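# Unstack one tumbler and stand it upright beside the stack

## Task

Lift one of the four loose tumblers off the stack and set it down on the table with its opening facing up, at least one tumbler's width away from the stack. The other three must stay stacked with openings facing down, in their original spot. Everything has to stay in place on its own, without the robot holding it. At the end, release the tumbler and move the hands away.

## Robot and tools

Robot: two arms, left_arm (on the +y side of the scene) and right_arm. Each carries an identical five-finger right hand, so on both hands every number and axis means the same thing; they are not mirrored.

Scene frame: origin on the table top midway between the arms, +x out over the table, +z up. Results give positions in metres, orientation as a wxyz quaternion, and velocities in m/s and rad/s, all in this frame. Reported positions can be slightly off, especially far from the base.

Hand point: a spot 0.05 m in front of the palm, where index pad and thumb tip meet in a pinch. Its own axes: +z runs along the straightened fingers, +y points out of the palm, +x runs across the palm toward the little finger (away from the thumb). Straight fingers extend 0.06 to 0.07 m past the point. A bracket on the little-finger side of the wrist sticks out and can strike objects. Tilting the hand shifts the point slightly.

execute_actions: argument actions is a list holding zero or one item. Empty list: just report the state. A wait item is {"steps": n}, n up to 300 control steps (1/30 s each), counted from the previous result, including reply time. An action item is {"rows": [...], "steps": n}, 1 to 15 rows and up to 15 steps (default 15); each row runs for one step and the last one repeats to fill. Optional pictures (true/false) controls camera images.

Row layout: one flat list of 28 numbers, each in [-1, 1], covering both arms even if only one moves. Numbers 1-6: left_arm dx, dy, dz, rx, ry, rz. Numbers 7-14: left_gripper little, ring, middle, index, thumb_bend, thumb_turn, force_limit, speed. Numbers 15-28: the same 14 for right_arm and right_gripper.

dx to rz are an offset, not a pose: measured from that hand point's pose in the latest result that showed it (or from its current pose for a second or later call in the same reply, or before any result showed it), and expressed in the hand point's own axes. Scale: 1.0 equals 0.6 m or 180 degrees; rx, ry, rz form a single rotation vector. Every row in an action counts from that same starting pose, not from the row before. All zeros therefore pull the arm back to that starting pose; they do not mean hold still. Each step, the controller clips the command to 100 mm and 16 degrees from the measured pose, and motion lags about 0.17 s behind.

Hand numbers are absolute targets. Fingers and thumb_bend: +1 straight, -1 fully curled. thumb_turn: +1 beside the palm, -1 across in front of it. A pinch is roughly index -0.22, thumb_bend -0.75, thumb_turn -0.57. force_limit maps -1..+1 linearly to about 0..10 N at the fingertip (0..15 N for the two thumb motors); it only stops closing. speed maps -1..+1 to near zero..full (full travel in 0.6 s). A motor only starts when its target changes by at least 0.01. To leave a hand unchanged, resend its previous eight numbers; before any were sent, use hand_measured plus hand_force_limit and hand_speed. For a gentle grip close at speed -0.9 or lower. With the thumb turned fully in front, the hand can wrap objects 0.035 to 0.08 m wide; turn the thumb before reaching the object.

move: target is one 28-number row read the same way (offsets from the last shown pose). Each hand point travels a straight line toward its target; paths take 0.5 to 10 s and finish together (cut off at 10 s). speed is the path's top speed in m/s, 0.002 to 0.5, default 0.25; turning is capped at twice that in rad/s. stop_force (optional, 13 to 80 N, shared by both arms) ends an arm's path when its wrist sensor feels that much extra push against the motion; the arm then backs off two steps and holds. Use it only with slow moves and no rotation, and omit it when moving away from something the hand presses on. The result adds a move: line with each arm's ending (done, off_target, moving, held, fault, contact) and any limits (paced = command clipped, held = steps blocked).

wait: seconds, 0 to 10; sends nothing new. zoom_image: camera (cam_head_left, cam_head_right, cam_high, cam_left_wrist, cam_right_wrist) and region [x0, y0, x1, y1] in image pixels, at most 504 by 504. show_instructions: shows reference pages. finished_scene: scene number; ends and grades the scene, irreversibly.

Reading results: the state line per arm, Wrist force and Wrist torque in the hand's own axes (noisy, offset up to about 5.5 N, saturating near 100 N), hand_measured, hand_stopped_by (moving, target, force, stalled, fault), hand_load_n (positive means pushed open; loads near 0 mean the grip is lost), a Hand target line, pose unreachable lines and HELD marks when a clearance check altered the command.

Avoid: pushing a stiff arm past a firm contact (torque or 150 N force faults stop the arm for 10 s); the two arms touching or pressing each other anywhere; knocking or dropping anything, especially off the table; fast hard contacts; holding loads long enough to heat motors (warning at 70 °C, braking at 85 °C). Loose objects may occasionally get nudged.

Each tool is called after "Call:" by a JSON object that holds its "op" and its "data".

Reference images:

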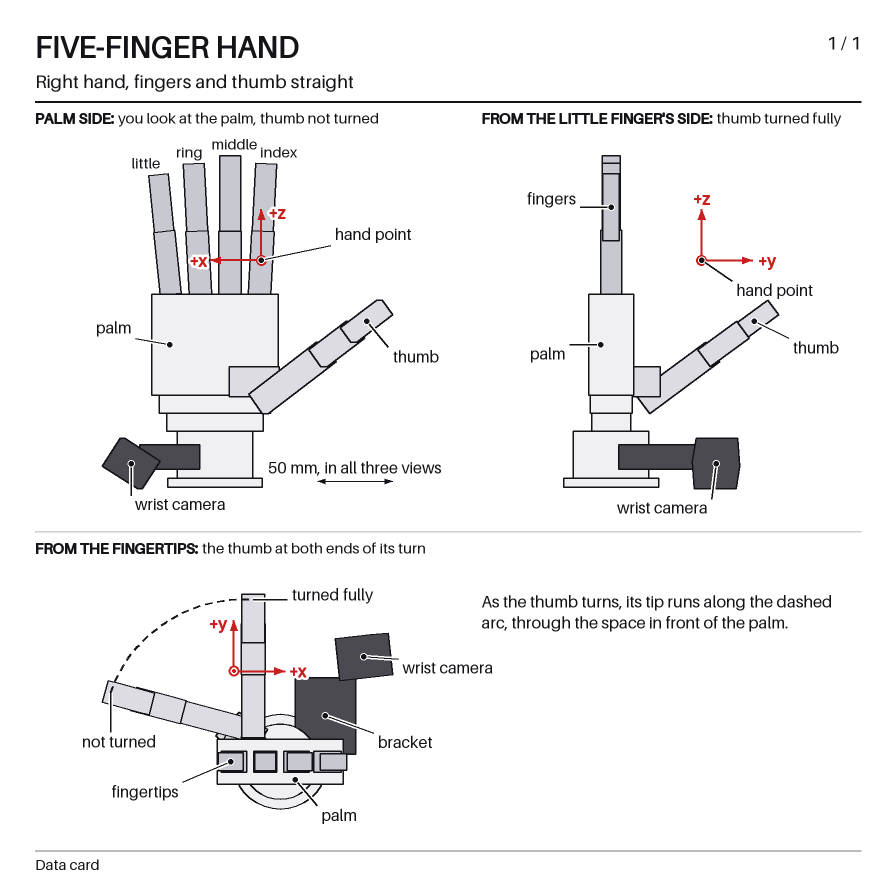

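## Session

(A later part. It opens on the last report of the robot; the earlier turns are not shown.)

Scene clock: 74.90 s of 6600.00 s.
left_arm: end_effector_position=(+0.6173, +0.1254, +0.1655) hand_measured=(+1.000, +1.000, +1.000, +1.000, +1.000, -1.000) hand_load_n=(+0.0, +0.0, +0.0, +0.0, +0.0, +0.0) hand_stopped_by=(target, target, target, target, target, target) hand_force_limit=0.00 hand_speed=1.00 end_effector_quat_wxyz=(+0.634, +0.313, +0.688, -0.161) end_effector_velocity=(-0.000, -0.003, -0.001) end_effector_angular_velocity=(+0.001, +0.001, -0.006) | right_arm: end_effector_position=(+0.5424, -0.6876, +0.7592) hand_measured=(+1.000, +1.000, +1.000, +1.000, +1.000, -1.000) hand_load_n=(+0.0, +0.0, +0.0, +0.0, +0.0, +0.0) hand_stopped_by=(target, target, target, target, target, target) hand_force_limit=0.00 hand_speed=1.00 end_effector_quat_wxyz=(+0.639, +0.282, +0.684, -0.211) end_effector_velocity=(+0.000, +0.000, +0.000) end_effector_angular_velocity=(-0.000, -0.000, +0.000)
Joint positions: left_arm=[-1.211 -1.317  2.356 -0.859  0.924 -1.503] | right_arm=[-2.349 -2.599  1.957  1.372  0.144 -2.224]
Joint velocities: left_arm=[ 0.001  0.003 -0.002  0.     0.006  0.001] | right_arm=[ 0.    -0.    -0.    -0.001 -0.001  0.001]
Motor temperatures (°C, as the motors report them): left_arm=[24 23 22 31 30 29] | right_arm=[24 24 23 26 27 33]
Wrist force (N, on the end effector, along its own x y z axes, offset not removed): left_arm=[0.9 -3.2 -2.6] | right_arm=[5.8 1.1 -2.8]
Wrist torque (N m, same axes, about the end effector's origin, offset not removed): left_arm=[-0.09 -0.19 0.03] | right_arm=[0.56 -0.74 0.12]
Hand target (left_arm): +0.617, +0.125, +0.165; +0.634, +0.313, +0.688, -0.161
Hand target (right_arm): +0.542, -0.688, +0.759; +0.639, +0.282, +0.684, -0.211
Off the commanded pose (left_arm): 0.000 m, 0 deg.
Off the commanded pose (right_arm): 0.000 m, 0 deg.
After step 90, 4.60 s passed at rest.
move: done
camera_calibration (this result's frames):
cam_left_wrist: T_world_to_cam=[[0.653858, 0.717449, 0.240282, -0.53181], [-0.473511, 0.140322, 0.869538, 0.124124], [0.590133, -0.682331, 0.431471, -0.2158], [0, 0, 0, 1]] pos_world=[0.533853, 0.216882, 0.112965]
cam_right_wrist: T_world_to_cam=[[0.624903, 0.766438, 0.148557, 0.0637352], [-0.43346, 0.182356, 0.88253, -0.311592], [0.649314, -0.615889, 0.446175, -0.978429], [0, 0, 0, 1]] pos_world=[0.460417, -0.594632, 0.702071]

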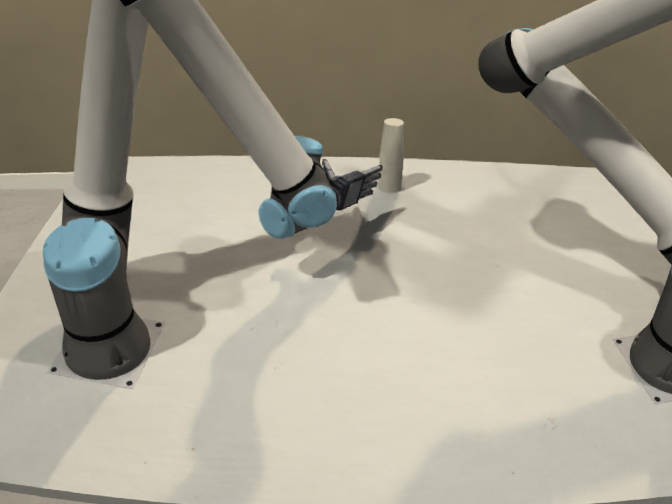

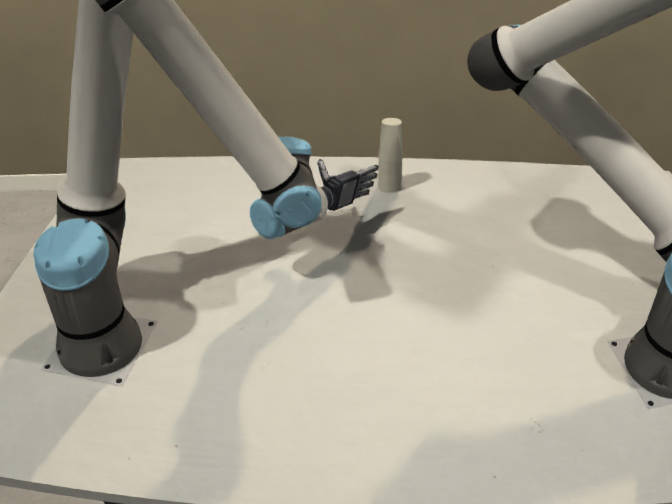

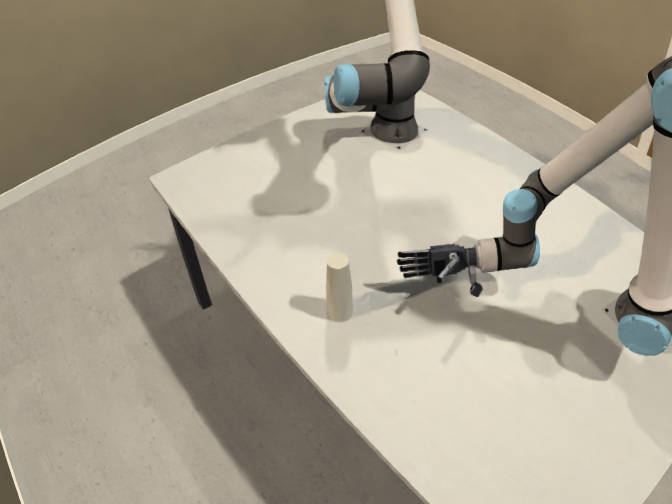

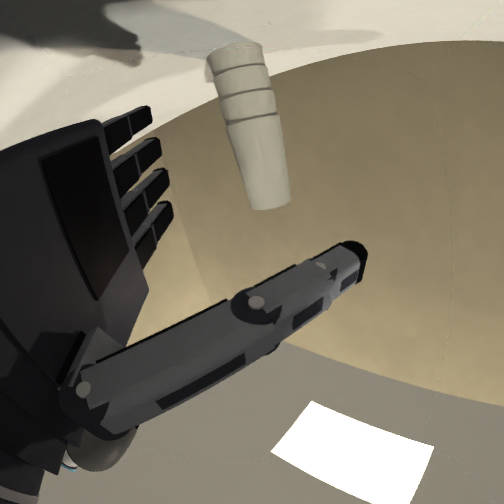

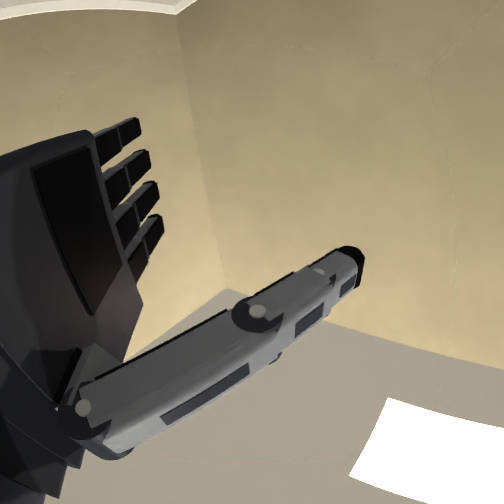

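Call:
{"op": "move", "data": {"target": [-0.015,0.025,0.33,0,0,0,1,1,1,1,1,-1,0,1, 0,0,0,0,0,0,1,1,1,1,1,-1,0,1], "speed": 0.08}}

Scene clock: 82.10 s of 6600.00 s.
left_arm: end_effector_position=(+0.7797, +0.0124, +0.1484) hand_measured=(+1.000, +1.000, +1.000, +1.000, +1.000, -1.000) hand_load_n=(+0.0, +0.0, +0.0, +0.0, +0.0, +0.0) hand_stopped_by=(target, target, target, target, target, target) hand_force_limit=0.00 hand_speed=1.00 end_effector_quat_wxyz=(+0.634, +0.313, +0.688, -0.161) end_effector_velocity=(+0.002, -0.001, +0.001) end_effector_angular_velocity=(-0.000, -0.001, +0.001) | right_arm: end_effector_position=(+0.5424, -0.6876, +0.7592) hand_measured=(+1.000, +1.000, +1.000, +1.000, +1.000, -1.000) hand_load_n=(+0.0, +0.0, +0.0, +0.0, +0.0, +0.0) hand_stopped_by=(target, target, target, target, target, target) hand_force_limit=0.00 hand_speed=1.00 end_effector_quat_wxyz=(+0.639, +0.282, +0.684, -0.211) end_effector_velocity=(-0.000, -0.000, +0.000) end_effector_angular_velocity=(+0.000, -0.000, +0.000)
Joint positions: left_arm=[-0.993 -1.07   1.986 -0.759  1.139 -1.46 ] | right_arm=[-2.349 -2.599  1.957  1.372  0.144 -2.224]
Joint velocities: left_arm=[ 0.002  0.003 -0.005  0.001  0.002  0.002] | right_arm=[ 0.  0.  0.  0. -0. -0.]
Motor temperatures (°C, as the motors report them): left_arm=[24 23 22 31 30 29] | right_arm=[24 24 23 26 27 33]
Wrist force (N, on the end effector, along its own x y z axes, offset not removed): left_arm=[-1.8 -2.5 -1.3] | right_arm=[-0.8 -1.4 -5.2]
Wrist torque (N m, same axes, about the end effector's origin, offset not removed): left_arm=[-0.05 0.34 -0.19] | right_arm=[0.25 0.30 -0.15]
Hand target (left_arm): +0.780, +0.012, +0.148; +0.634, +0.313, +0.688, -0.161
Hand target (right_arm): +0.542, -0.688, +0.759; +0.639, +0.282, +0.684, -0.211
Off the commanded pose (left_arm): 0.000 m, 0 deg.
Off the commanded pose (right_arm): 0.000 m, 0 deg.
After step 90, 1.23 s passed at rest.
move: done
camera_calibration (this result's frames):
cam_left_wrist: T_world_to_cam=[[0.653839, 0.717453, 0.240325, -0.552891], [-0.473579, 0.140332, 0.8695, 0.231784], [0.590099, -0.682326, 0.431525, -0.381328], [0, 0, 0, 1]] pos_world=[0.696291, 0.103956, 0.09589]
cam_right_wrist: T_world_to_cam=[[0.624901, 0.766444, 0.148533, 0.0637468], [-0.433443, 0.182365, 0.882536, -0.311603], [0.649328, -0.615878, 0.44617, -0.978423], [0, 0, 0, 1]] pos_world=[0.46042, -0.594622, 0.702075]

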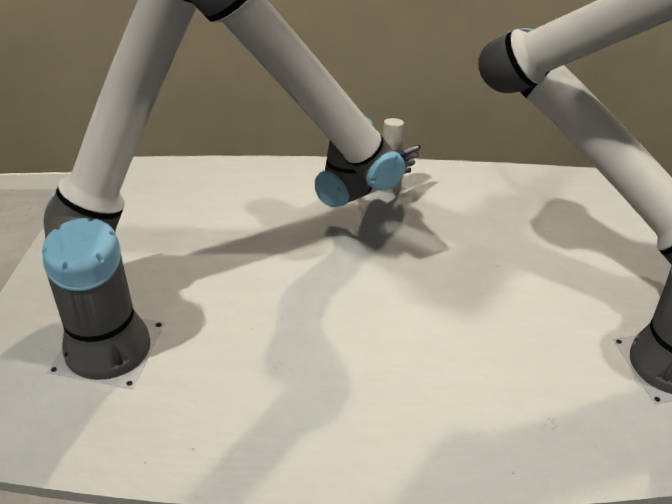

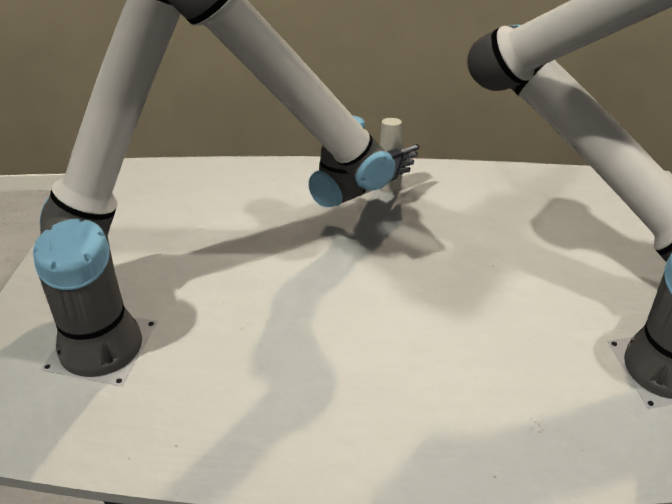

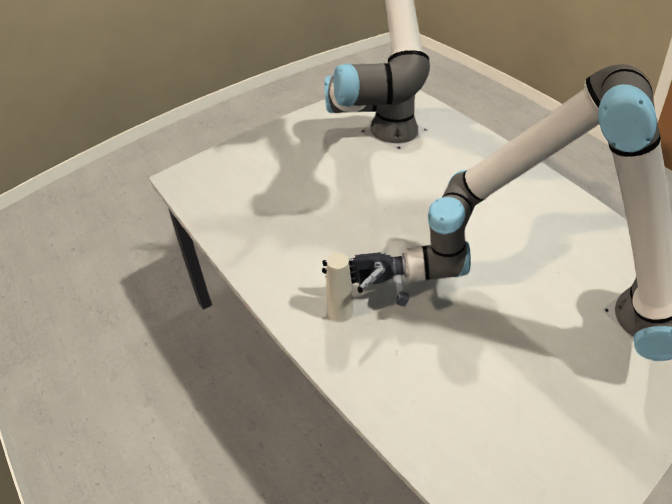

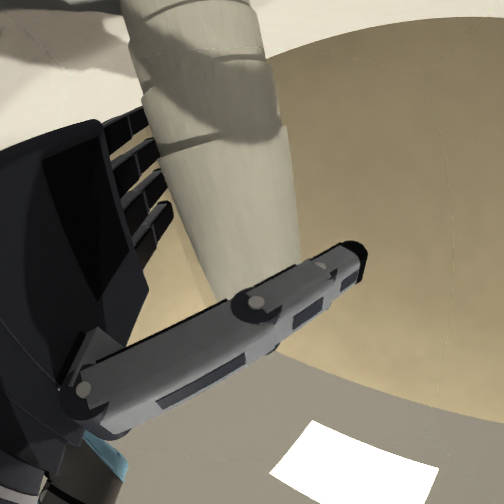

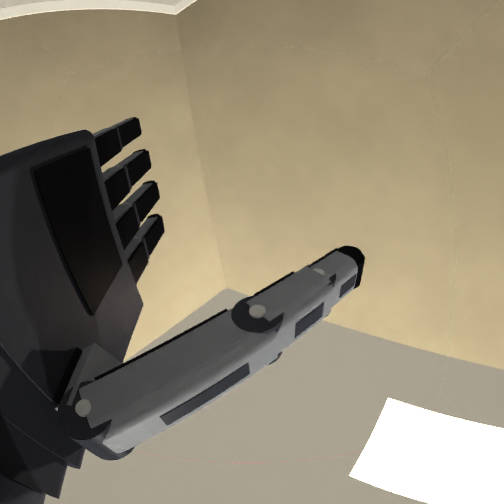

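Wrong sign on height; raise 3 cm, then close.

Call:
{"op": "move", "data": {"target": [-0.05,0,0.02,0,0,0,1,1,1,1,1,-1,0,1, 0,0,0,0,0,0,1,1,1,1,1,-1,0,1], "speed": 0.05}}

Call:
{"op": "move", "data": {"target": [0,0,0,0,0,0,1,-1,-1,-1,-1,-1,0,-0.7, 0,0,0,0,0,0,1,1,1,1,1,-1,0,1]}}

Call:
{"op": "move", "data": {"target": [-0.25,0,0,0,0,0,1,-1,-1,-1,-1,-1,0,-0.7, 0,0,0,0,0,0,1,1,1,1,1,-1,0,1], "speed": 0.06}}

Scene clock: 89.67 s of 6600.00 s.
left_arm: end_effector_position=(+0.7890, -0.0016, +0.1757) hand_measured=(+1.000, +1.000, +1.000, +1.000, +1.000, -1.000) hand_load_n=(+0.0, +0.0, +0.0, +0.0, +0.0, +0.0) hand_stopped_by=(target, target, target, target, target, target) hand_force_limit=0.00 hand_speed=1.00 end_effector_quat_wxyz=(+0.634, +0.313, +0.688, -0.161) end_effector_velocity=(+0.001, -0.001, +0.002) end_effector_angular_velocity=(-0.000, +0.001, -0.000) | right_arm: end_effector_position=(+0.5424, -0.6876, +0.7592) hand_measured=(+1.000, +1.000, +1.000, +1.000, +1.000, -1.000) hand_load_n=(+0.0, +0.0, +0.0, +0.0, +0.0, +0.0) hand_stopped_by=(target, target, target, target, target, target) hand_force_limit=0.00 hand_speed=1.00 end_effector_quat_wxyz=(+0.639, +0.282, +0.684, -0.211) end_effector_velocity=(+0.000, +0.000, +0.000) end_effector_angular_velocity=(-0.001, +0.000, +0.000)
Joint positions: left_arm=[-0.99  -1.088  1.943 -0.698  1.143 -1.46 ] | right_arm=[-2.349 -2.599  1.957  1.372  0.144 -2.224]
Joint velocities: left_arm=[ 0.001 -0.002 -0.003  0.005  0.001 -0.   ] | right_arm=[-0.     0.    -0.     0.    -0.    -0.001]
Motor temperatures (°C, as the motors report them): left_arm=[24 23 22 31 30 29] | right_arm=[24 24 23 26 27 33]
Wrist force (N, on the end effector, along its own x y z axes, offset not removed): left_arm=[-1.0 -4.1 -1.2] | right_arm=[1.0 4.2 -0.9]
Wrist torque (N m, same axes, about the end effector's origin, offset not removed): left_arm=[-0.29 0.06 -0.11] | right_arm=[0.78 -0.13 -0.09]
Hand target (left_arm): +0.789, -0.002, +0.176; +0.634, +0.313, +0.688, -0.161
Hand target (right_arm): +0.542, -0.688, +0.759; +0.639, +0.282, +0.684, -0.211
Off the commanded pose (left_arm): 0.000 m, 0 deg.
Off the commanded pose (right_arm): 0.000 m, 0 deg.
After step 90, 3.53 s passed at rest.
move: done
camera_calibration (this result's frames):
cam_left_wrist: T_world_to_cam=[[0.653835, 0.71744, 0.240376, -0.555378], [-0.47362, 0.140314, 0.86948, 0.214424], [0.590071, -0.682343, 0.431536, -0.408131], [0, 0, 0, 1]] pos_world=[0.705507, 0.0898776, 0.123186]
cam_right_wrist: T_world_to_cam=[[0.624903, 0.766439, 0.148552, 0.0637374], [-0.433458, 0.182359, 0.88253, -0.311591], [0.649316, -0.615887, 0.446175, -0.978428], [0, 0, 0, 1]] pos_world=[0.460418, -0.59463, 0.70207]

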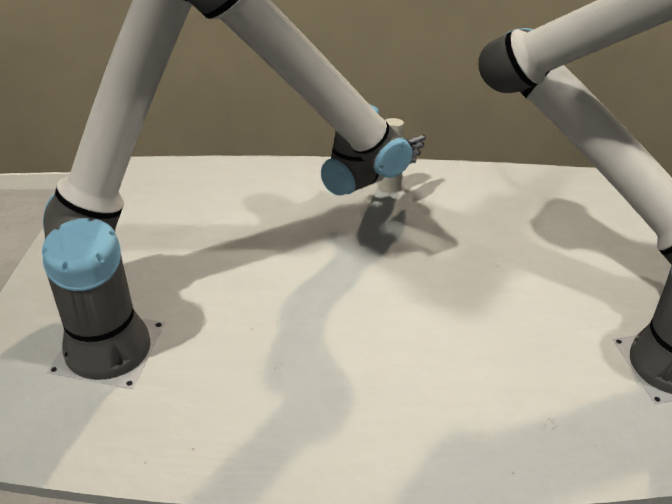

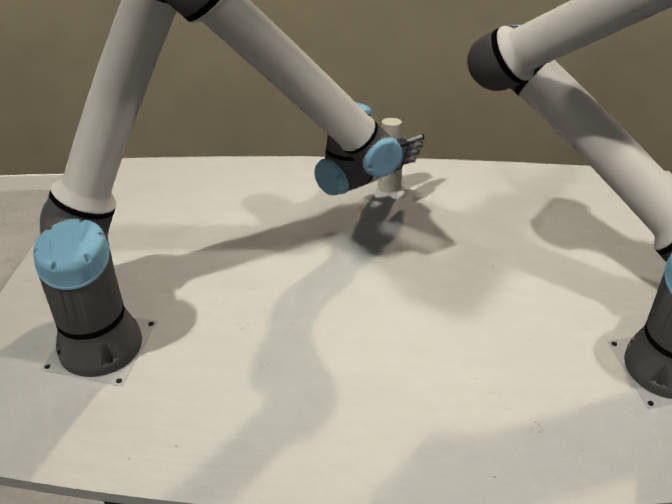

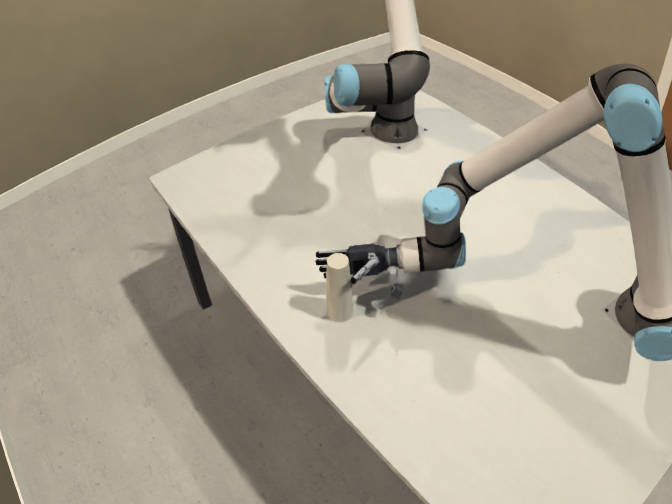

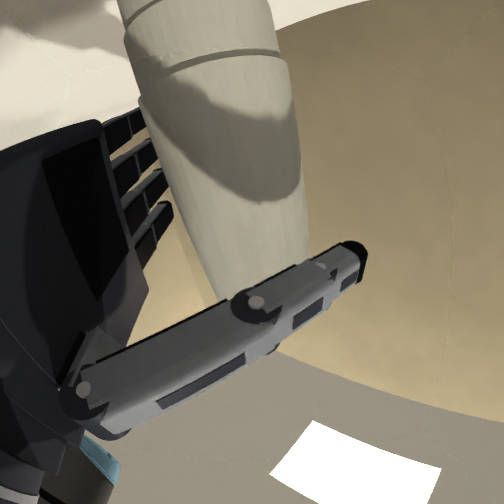

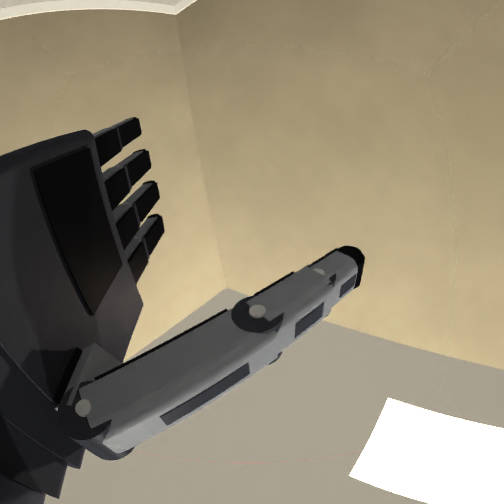

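Scene clock: 91.70 s of 6600.00 s.
left_arm: end_effector_position=(+0.7890, -0.0016, +0.1757) hand_measured=(+1.000, +0.320, +0.220, +0.120, +0.542, -1.000) hand_load_n=(+0.0, +3.0, +3.0, +6.5, +12.0, +2.0) hand_stopped_by=(target, force, force, force, force, target) hand_force_limit=0.00 hand_speed=-0.70 end_effector_quat_wxyz=(+0.634, +0.313, +0.688, -0.161) end_effector_velocity=(-0.001, -0.000, -0.001) end_effector_angular_velocity=(+0.002, +0.000, -0.000) | right_arm: end_effector_position=(+0.5424, -0.6876, +0.7592) hand_measured=(+1.000, +1.000, +1.000, +1.000, +1.000, -1.000) hand_load_n=(+0.0, +0.0, +0.0, +0.0, +0.0, +0.0) hand_stopped_by=(target, target, target, target, target, target) hand_force_limit=0.00 hand_speed=1.00 end_effector_quat_wxyz=(+0.639, +0.282, +0.684, -0.211) end_effector_velocity=(+0.000, +0.001, -0.000) end_effector_angular_velocity=(-0.001, +0.000, +0.001)
Joint positions: left_arm=[-0.99  -1.088  1.943 -0.698  1.143 -1.46 ] | right_arm=[-2.349 -2.599  1.957  1.372  0.144 -2.224]
Joint velocities: left_arm=[-0.001  0.     0.001  0.    -0.001  0.   ] | right_arm=[ 0.    -0.001  0.    -0.    -0.001 -0.   ]
Motor temperatures (°C, as the motors report them): left_arm=[24 23 22 31 30 29] | right_arm=[24 24 23 26 27 33]
Wrist force (N, on the end effector, along its own x y z axes, offset not removed): left_arm=[-2.0 -5.4 2.2] | right_arm=[-0.5 -3.1 -5.3]
Wrist torque (N m, same axes, about the end effector's origin, offset not removed): left_arm=[-0.60 0.02 -0.29] | right_arm=[-0.01 0.40 -0.39]
Hand target (left_arm): +0.789, -0.002, +0.176; +0.634, +0.313, +0.688, -0.161
Hand target (right_arm): +0.542, -0.688, +0.759; +0.639, +0.282, +0.684, -0.211
Off the commanded pose (left_arm): 0.000 m, 0 deg.
Off the commanded pose (right_arm): 0.000 m, 0 deg.
move: done
camera_calibration (this result's frames):
cam_left_wrist: T_world_to_cam=[[0.65383, 0.717449, 0.24036, -0.555381], [-0.473635, 0.140347, 0.869467, 0.21442], [0.590064, -0.682326, 0.431572, -0.408145], [0, 0, 0, 1]] pos_world=[0.705514, 0.0898768, 0.123204]
cam_right_wrist: T_world_to_cam=[[0.624903, 0.766439, 0.148552, 0.0637374], [-0.433458, 0.182359, 0.88253, -0.31159], [0.649316, -0.615887, 0.446175, -0.978428], [0, 0, 0, 1]] pos_world=[0.460418, -0.59463, 0.70207]

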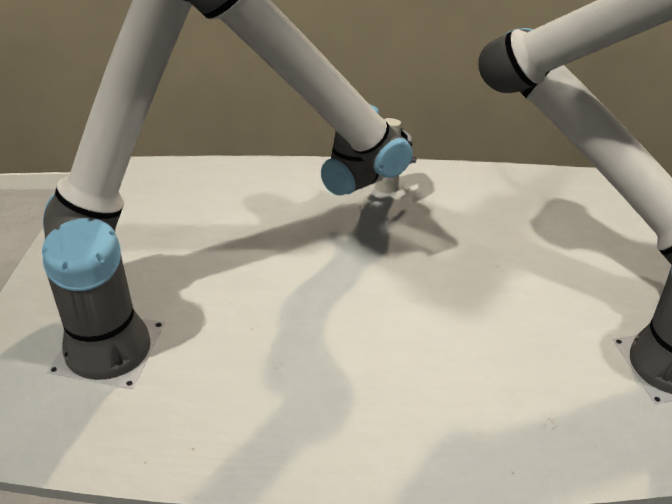

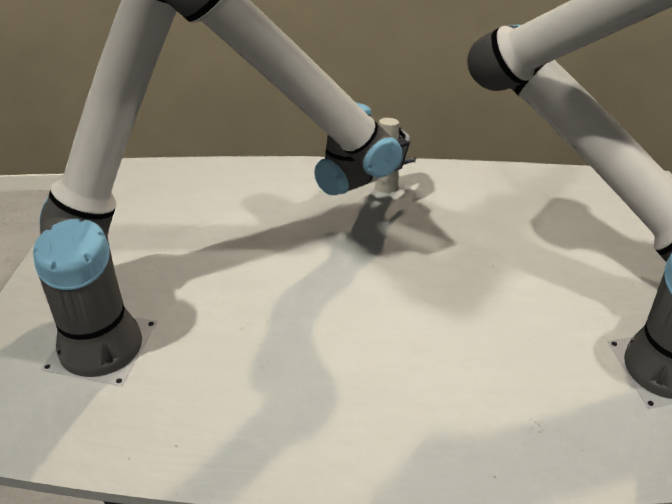

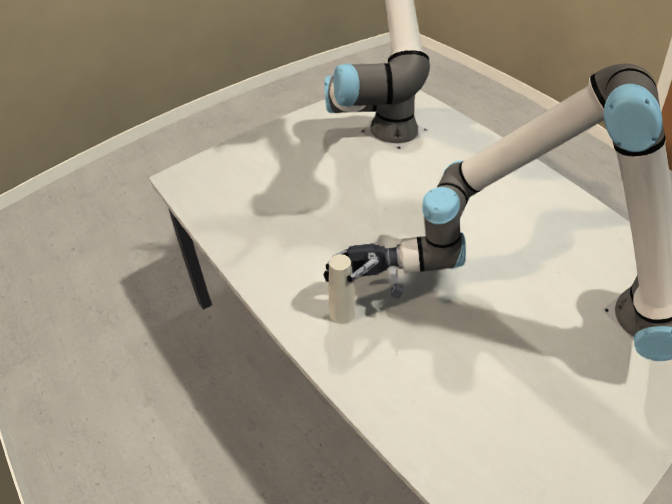

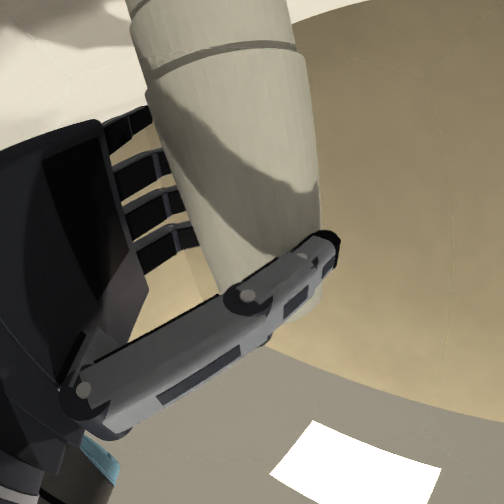

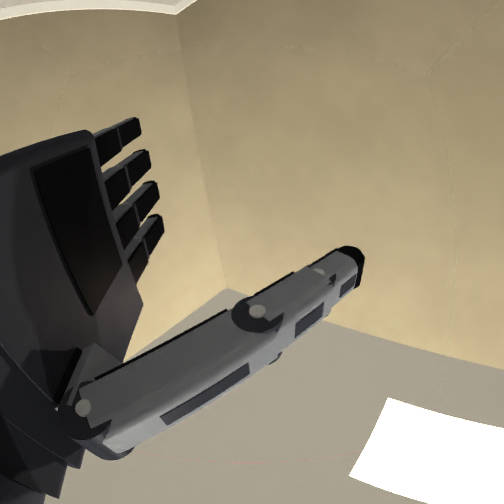

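Scene clock: 94.63 s of 6600.00 s.
left_arm: end_effector_position=(+0.7890, -0.0355, +0.3217) hand_measured=(+1.000, +0.320, +0.220, +0.120, +0.542, -1.000) hand_load_n=(+0.0, +1.5, +2.0, +7.0, +11.0, +1.5) hand_stopped_by=(target, force, force, force, force, target) hand_force_limit=0.00 hand_speed=-0.70 end_effector_quat_wxyz=(+0.634, +0.313, +0.688, -0.161) end_effector_velocity=(-0.000, -0.000, +0.002) end_effector_angular_velocity=(+0.000, +0.000, +0.001) | right_arm: end_effector_position=(+0.5424, -0.6876, +0.7592) hand_measured=(+1.000, +1.000, +1.000, +1.000, +1.000, -1.000) hand_load_n=(+0.0, +0.0, +0.0, +0.0, +0.0, +0.0) hand_stopped_by=(target, target, target, target, target, target) hand_force_limit=0.00 hand_speed=1.00 end_effector_quat_wxyz=(+0.639, +0.282, +0.684, -0.211) end_effector_velocity=(+0.000, +0.001, +0.000) end_effector_angular_velocity=(-0.000, -0.001, +0.001)
Joint positions: left_arm=[-1.013 -1.219  1.809 -0.431  1.12  -1.463] | right_arm=[-2.349 -2.599  1.957  1.372  0.144 -2.224]
Joint velocities: left_arm=[-0.001 -0.002 -0.001  0.004 -0.002 -0.   ] | right_arm=[ 0.001  0.    -0.001  0.    -0.001  0.001]
Motor temperatures (°C, as the motors report them): left_arm=[24 23 22 31 30 29] | right_arm=[24 24 23 26 27 33]
Wrist force (N, on the end effector, along its own x y z axes, offset not removed): left_arm=[0.4 -3.9 -4.4] | right_arm=[1.4 -0.8 -2.9]
Wrist torque (N m, same axes, about the end effector's origin, offset not removed): left_arm=[-0.01 0.06 -0.12] | right_arm=[0.31 0.02 -0.28]
Hand target (left_arm): +0.789, -0.036, +0.322; +0.634, +0.313, +0.688, -0.161
Hand target (right_arm): +0.542, -0.688, +0.759; +0.639, +0.282, +0.684, -0.211
Off the commanded pose (left_arm): 0.000 m, 0 deg.
Off the commanded pose (right_arm): 0.000 m, 0 deg.
move: done
camera_calibration (this result's frames):
cam_left_wrist: T_world_to_cam=[[0.653832, 0.717446, 0.240366, -0.566211], [-0.473644, 0.140352, 0.869461, 0.0923121], [0.590055, -0.682329, 0.43158, -0.494237], [0, 0, 0, 1]] pos_world=[0.705557, 0.0560377, 0.269139]
cam_right_wrist: T_world_to_cam=[[0.624903, 0.766439, 0.148552, 0.0637375], [-0.433457, 0.182359, 0.88253, -0.311591], [0.649316, -0.615887, 0.446175, -0.978428], [0, 0, 0, 1]] pos_world=[0.460418, -0.59463, 0.70207]

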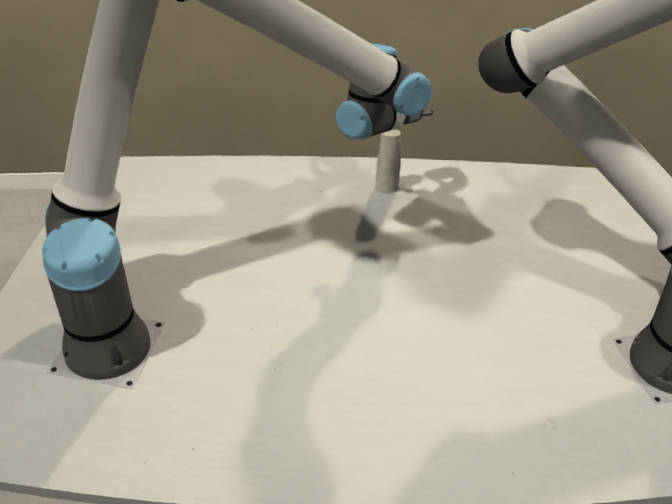

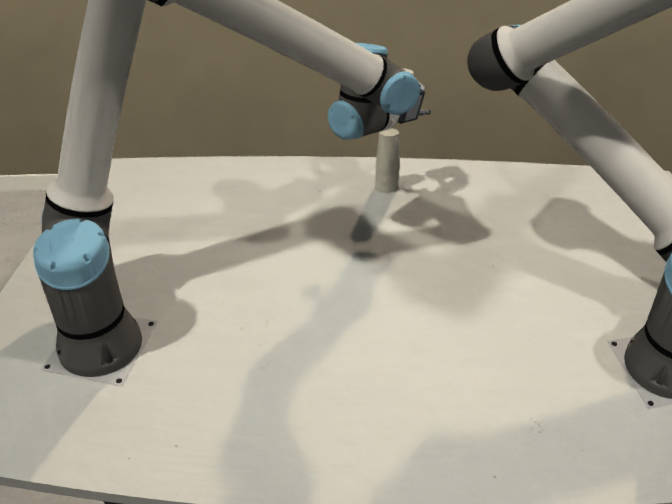

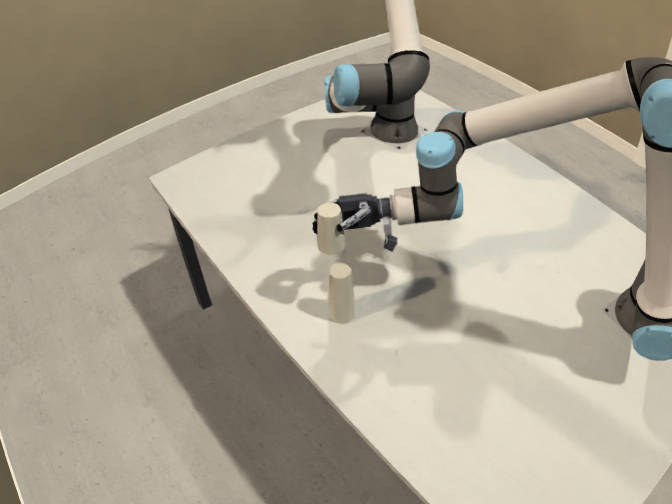

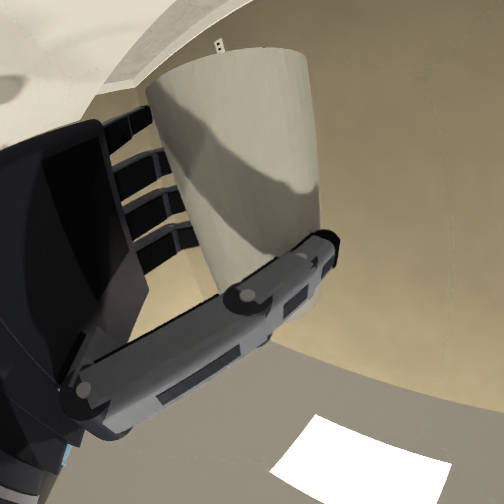

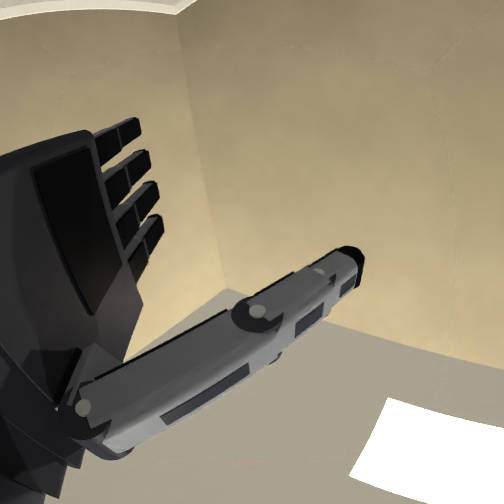

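Call:
{"op": "move", "data": {"target": [0.075,0.09,-0.4,-0.14,0.025,0.98,1,-1,-1,-1,-1,-1,0,-0.7, 0,0,0,0,0,0,1,1,1,1,1,-1,0,1], "speed": 0.25}}

Scene clock: 106.93 s of 6600.00 s.
left_arm: end_effector_position=(+0.6378, +0.1637, +0.3218) hand_measured=(+1.000, +0.320, +0.220, +0.120, +0.542, -1.000) hand_load_n=(+0.0, +1.5, +2.0, +7.0, +11.0, +2.0) hand_stopped_by=(target, force, force, force, force, target) hand_force_limit=0.00 hand_speed=-0.70 end_effector_quat_wxyz=(+0.196, +0.600, -0.259, +0.730) end_effector_velocity=(-0.001, +0.001, -0.001) end_effector_angular_velocity=(+0.012, -0.009, +0.001) | right_arm: end_effector_position=(+0.5424, -0.6876, +0.7592) hand_measured=(+1.000, +1.000, +1.000, +1.000, +1.000, -1.000) hand_load_n=(+0.0, +0.0, +0.0, +0.0, +0.0, +0.0) hand_stopped_by=(target, target, target, target, target, target) hand_force_limit=0.00 hand_speed=1.00 end_effector_quat_wxyz=(+0.639, +0.282, +0.684, -0.211) end_effector_velocity=(-0.000, -0.000, -0.000) end_effector_angular_velocity=(+0.001, +0.000, -0.001)
Joint positions: left_arm=[-0.897 -1.691  2.347 -0.809  1.23   1.768] | right_arm=[-2.349 -2.599  1.957  1.372  0.144 -2.224]
Joint velocities: left_arm=[-0.001 -0.003  0.002  0.002  0.001  0.015] | right_arm=[-0.     0.     0.     0.     0.001 -0.   ]
Motor temperatures (°C, as the motors report them): left_arm=[24 23 22 31 30 29] | right_arm=[24 24 23 26 27 33]
Wrist force (N, on the end effector, along its own x y z axes, offset not removed): left_arm=[-0.6 -3.5 -3.2] | right_arm=[5.4 0.0 -1.5]
Wrist torque (N m, same axes, about the end effector's origin, offset not removed): left_arm=[-0.04 -0.01 -0.09] | right_arm=[0.24 -0.57 0.05]
Hand target (left_arm): +0.638, +0.164, +0.322; +0.196, +0.600, -0.260, +0.731
Hand target (right_arm): +0.542, -0.688, +0.759; +0.639, +0.282, +0.684, -0.211
Off the commanded pose (left_arm): 0.000 m, 0 deg.
Off the commanded pose (right_arm): 0.000 m, 0 deg.
After step 90, 2.57 s passed at rest.
move: done
camera_calibration (this result's frames):
cam_left_wrist: T_world_to_cam=[[-0.561436, -0.800608, -0.209325, 0.558038], [-0.256951, 0.409112, -0.875559, 0.372007], [0.786617, -0.437784, -0.435407, -0.155581], [0, 0, 0, 1]] pos_world=[0.531272, 0.226466, 0.374785]
cam_right_wrist: T_world_to_cam=[[0.624903, 0.766439, 0.148552, 0.0637373], [-0.433457, 0.182359, 0.88253, -0.311591], [0.649316, -0.615887, 0.446175, -0.978428], [0, 0, 0, 1]] pos_world=[0.460418, -0.59463, 0.70207]

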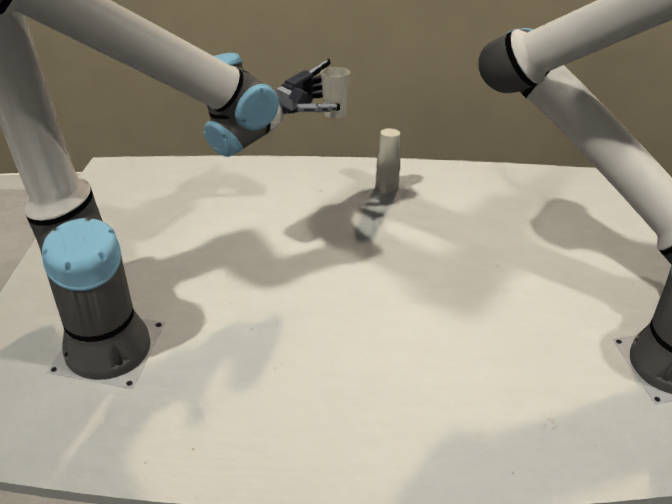

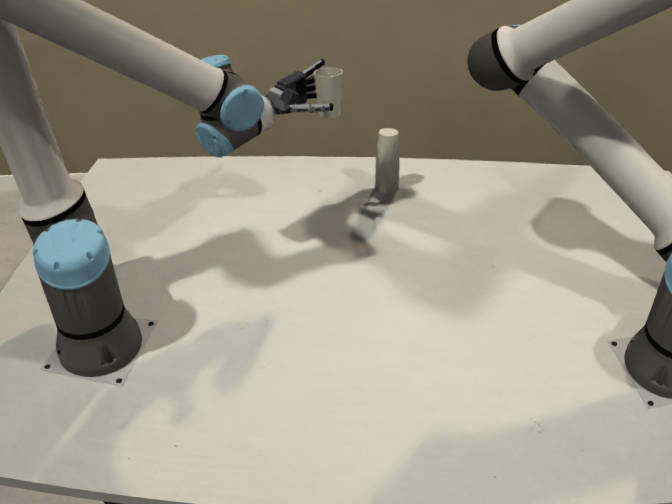

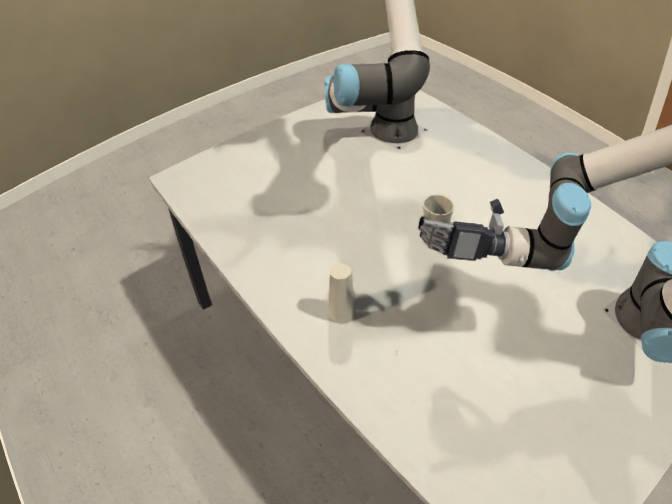

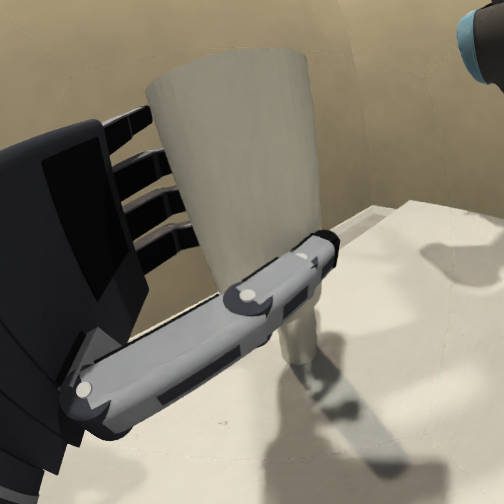

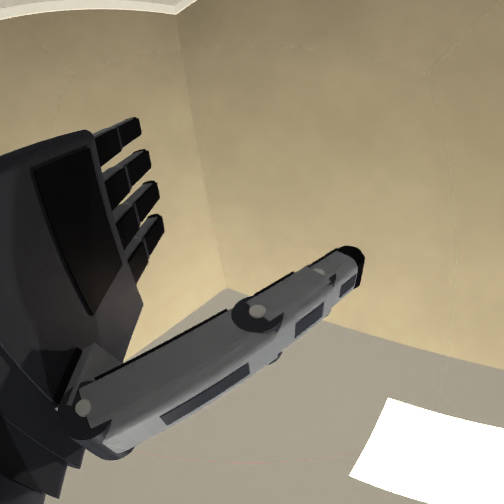

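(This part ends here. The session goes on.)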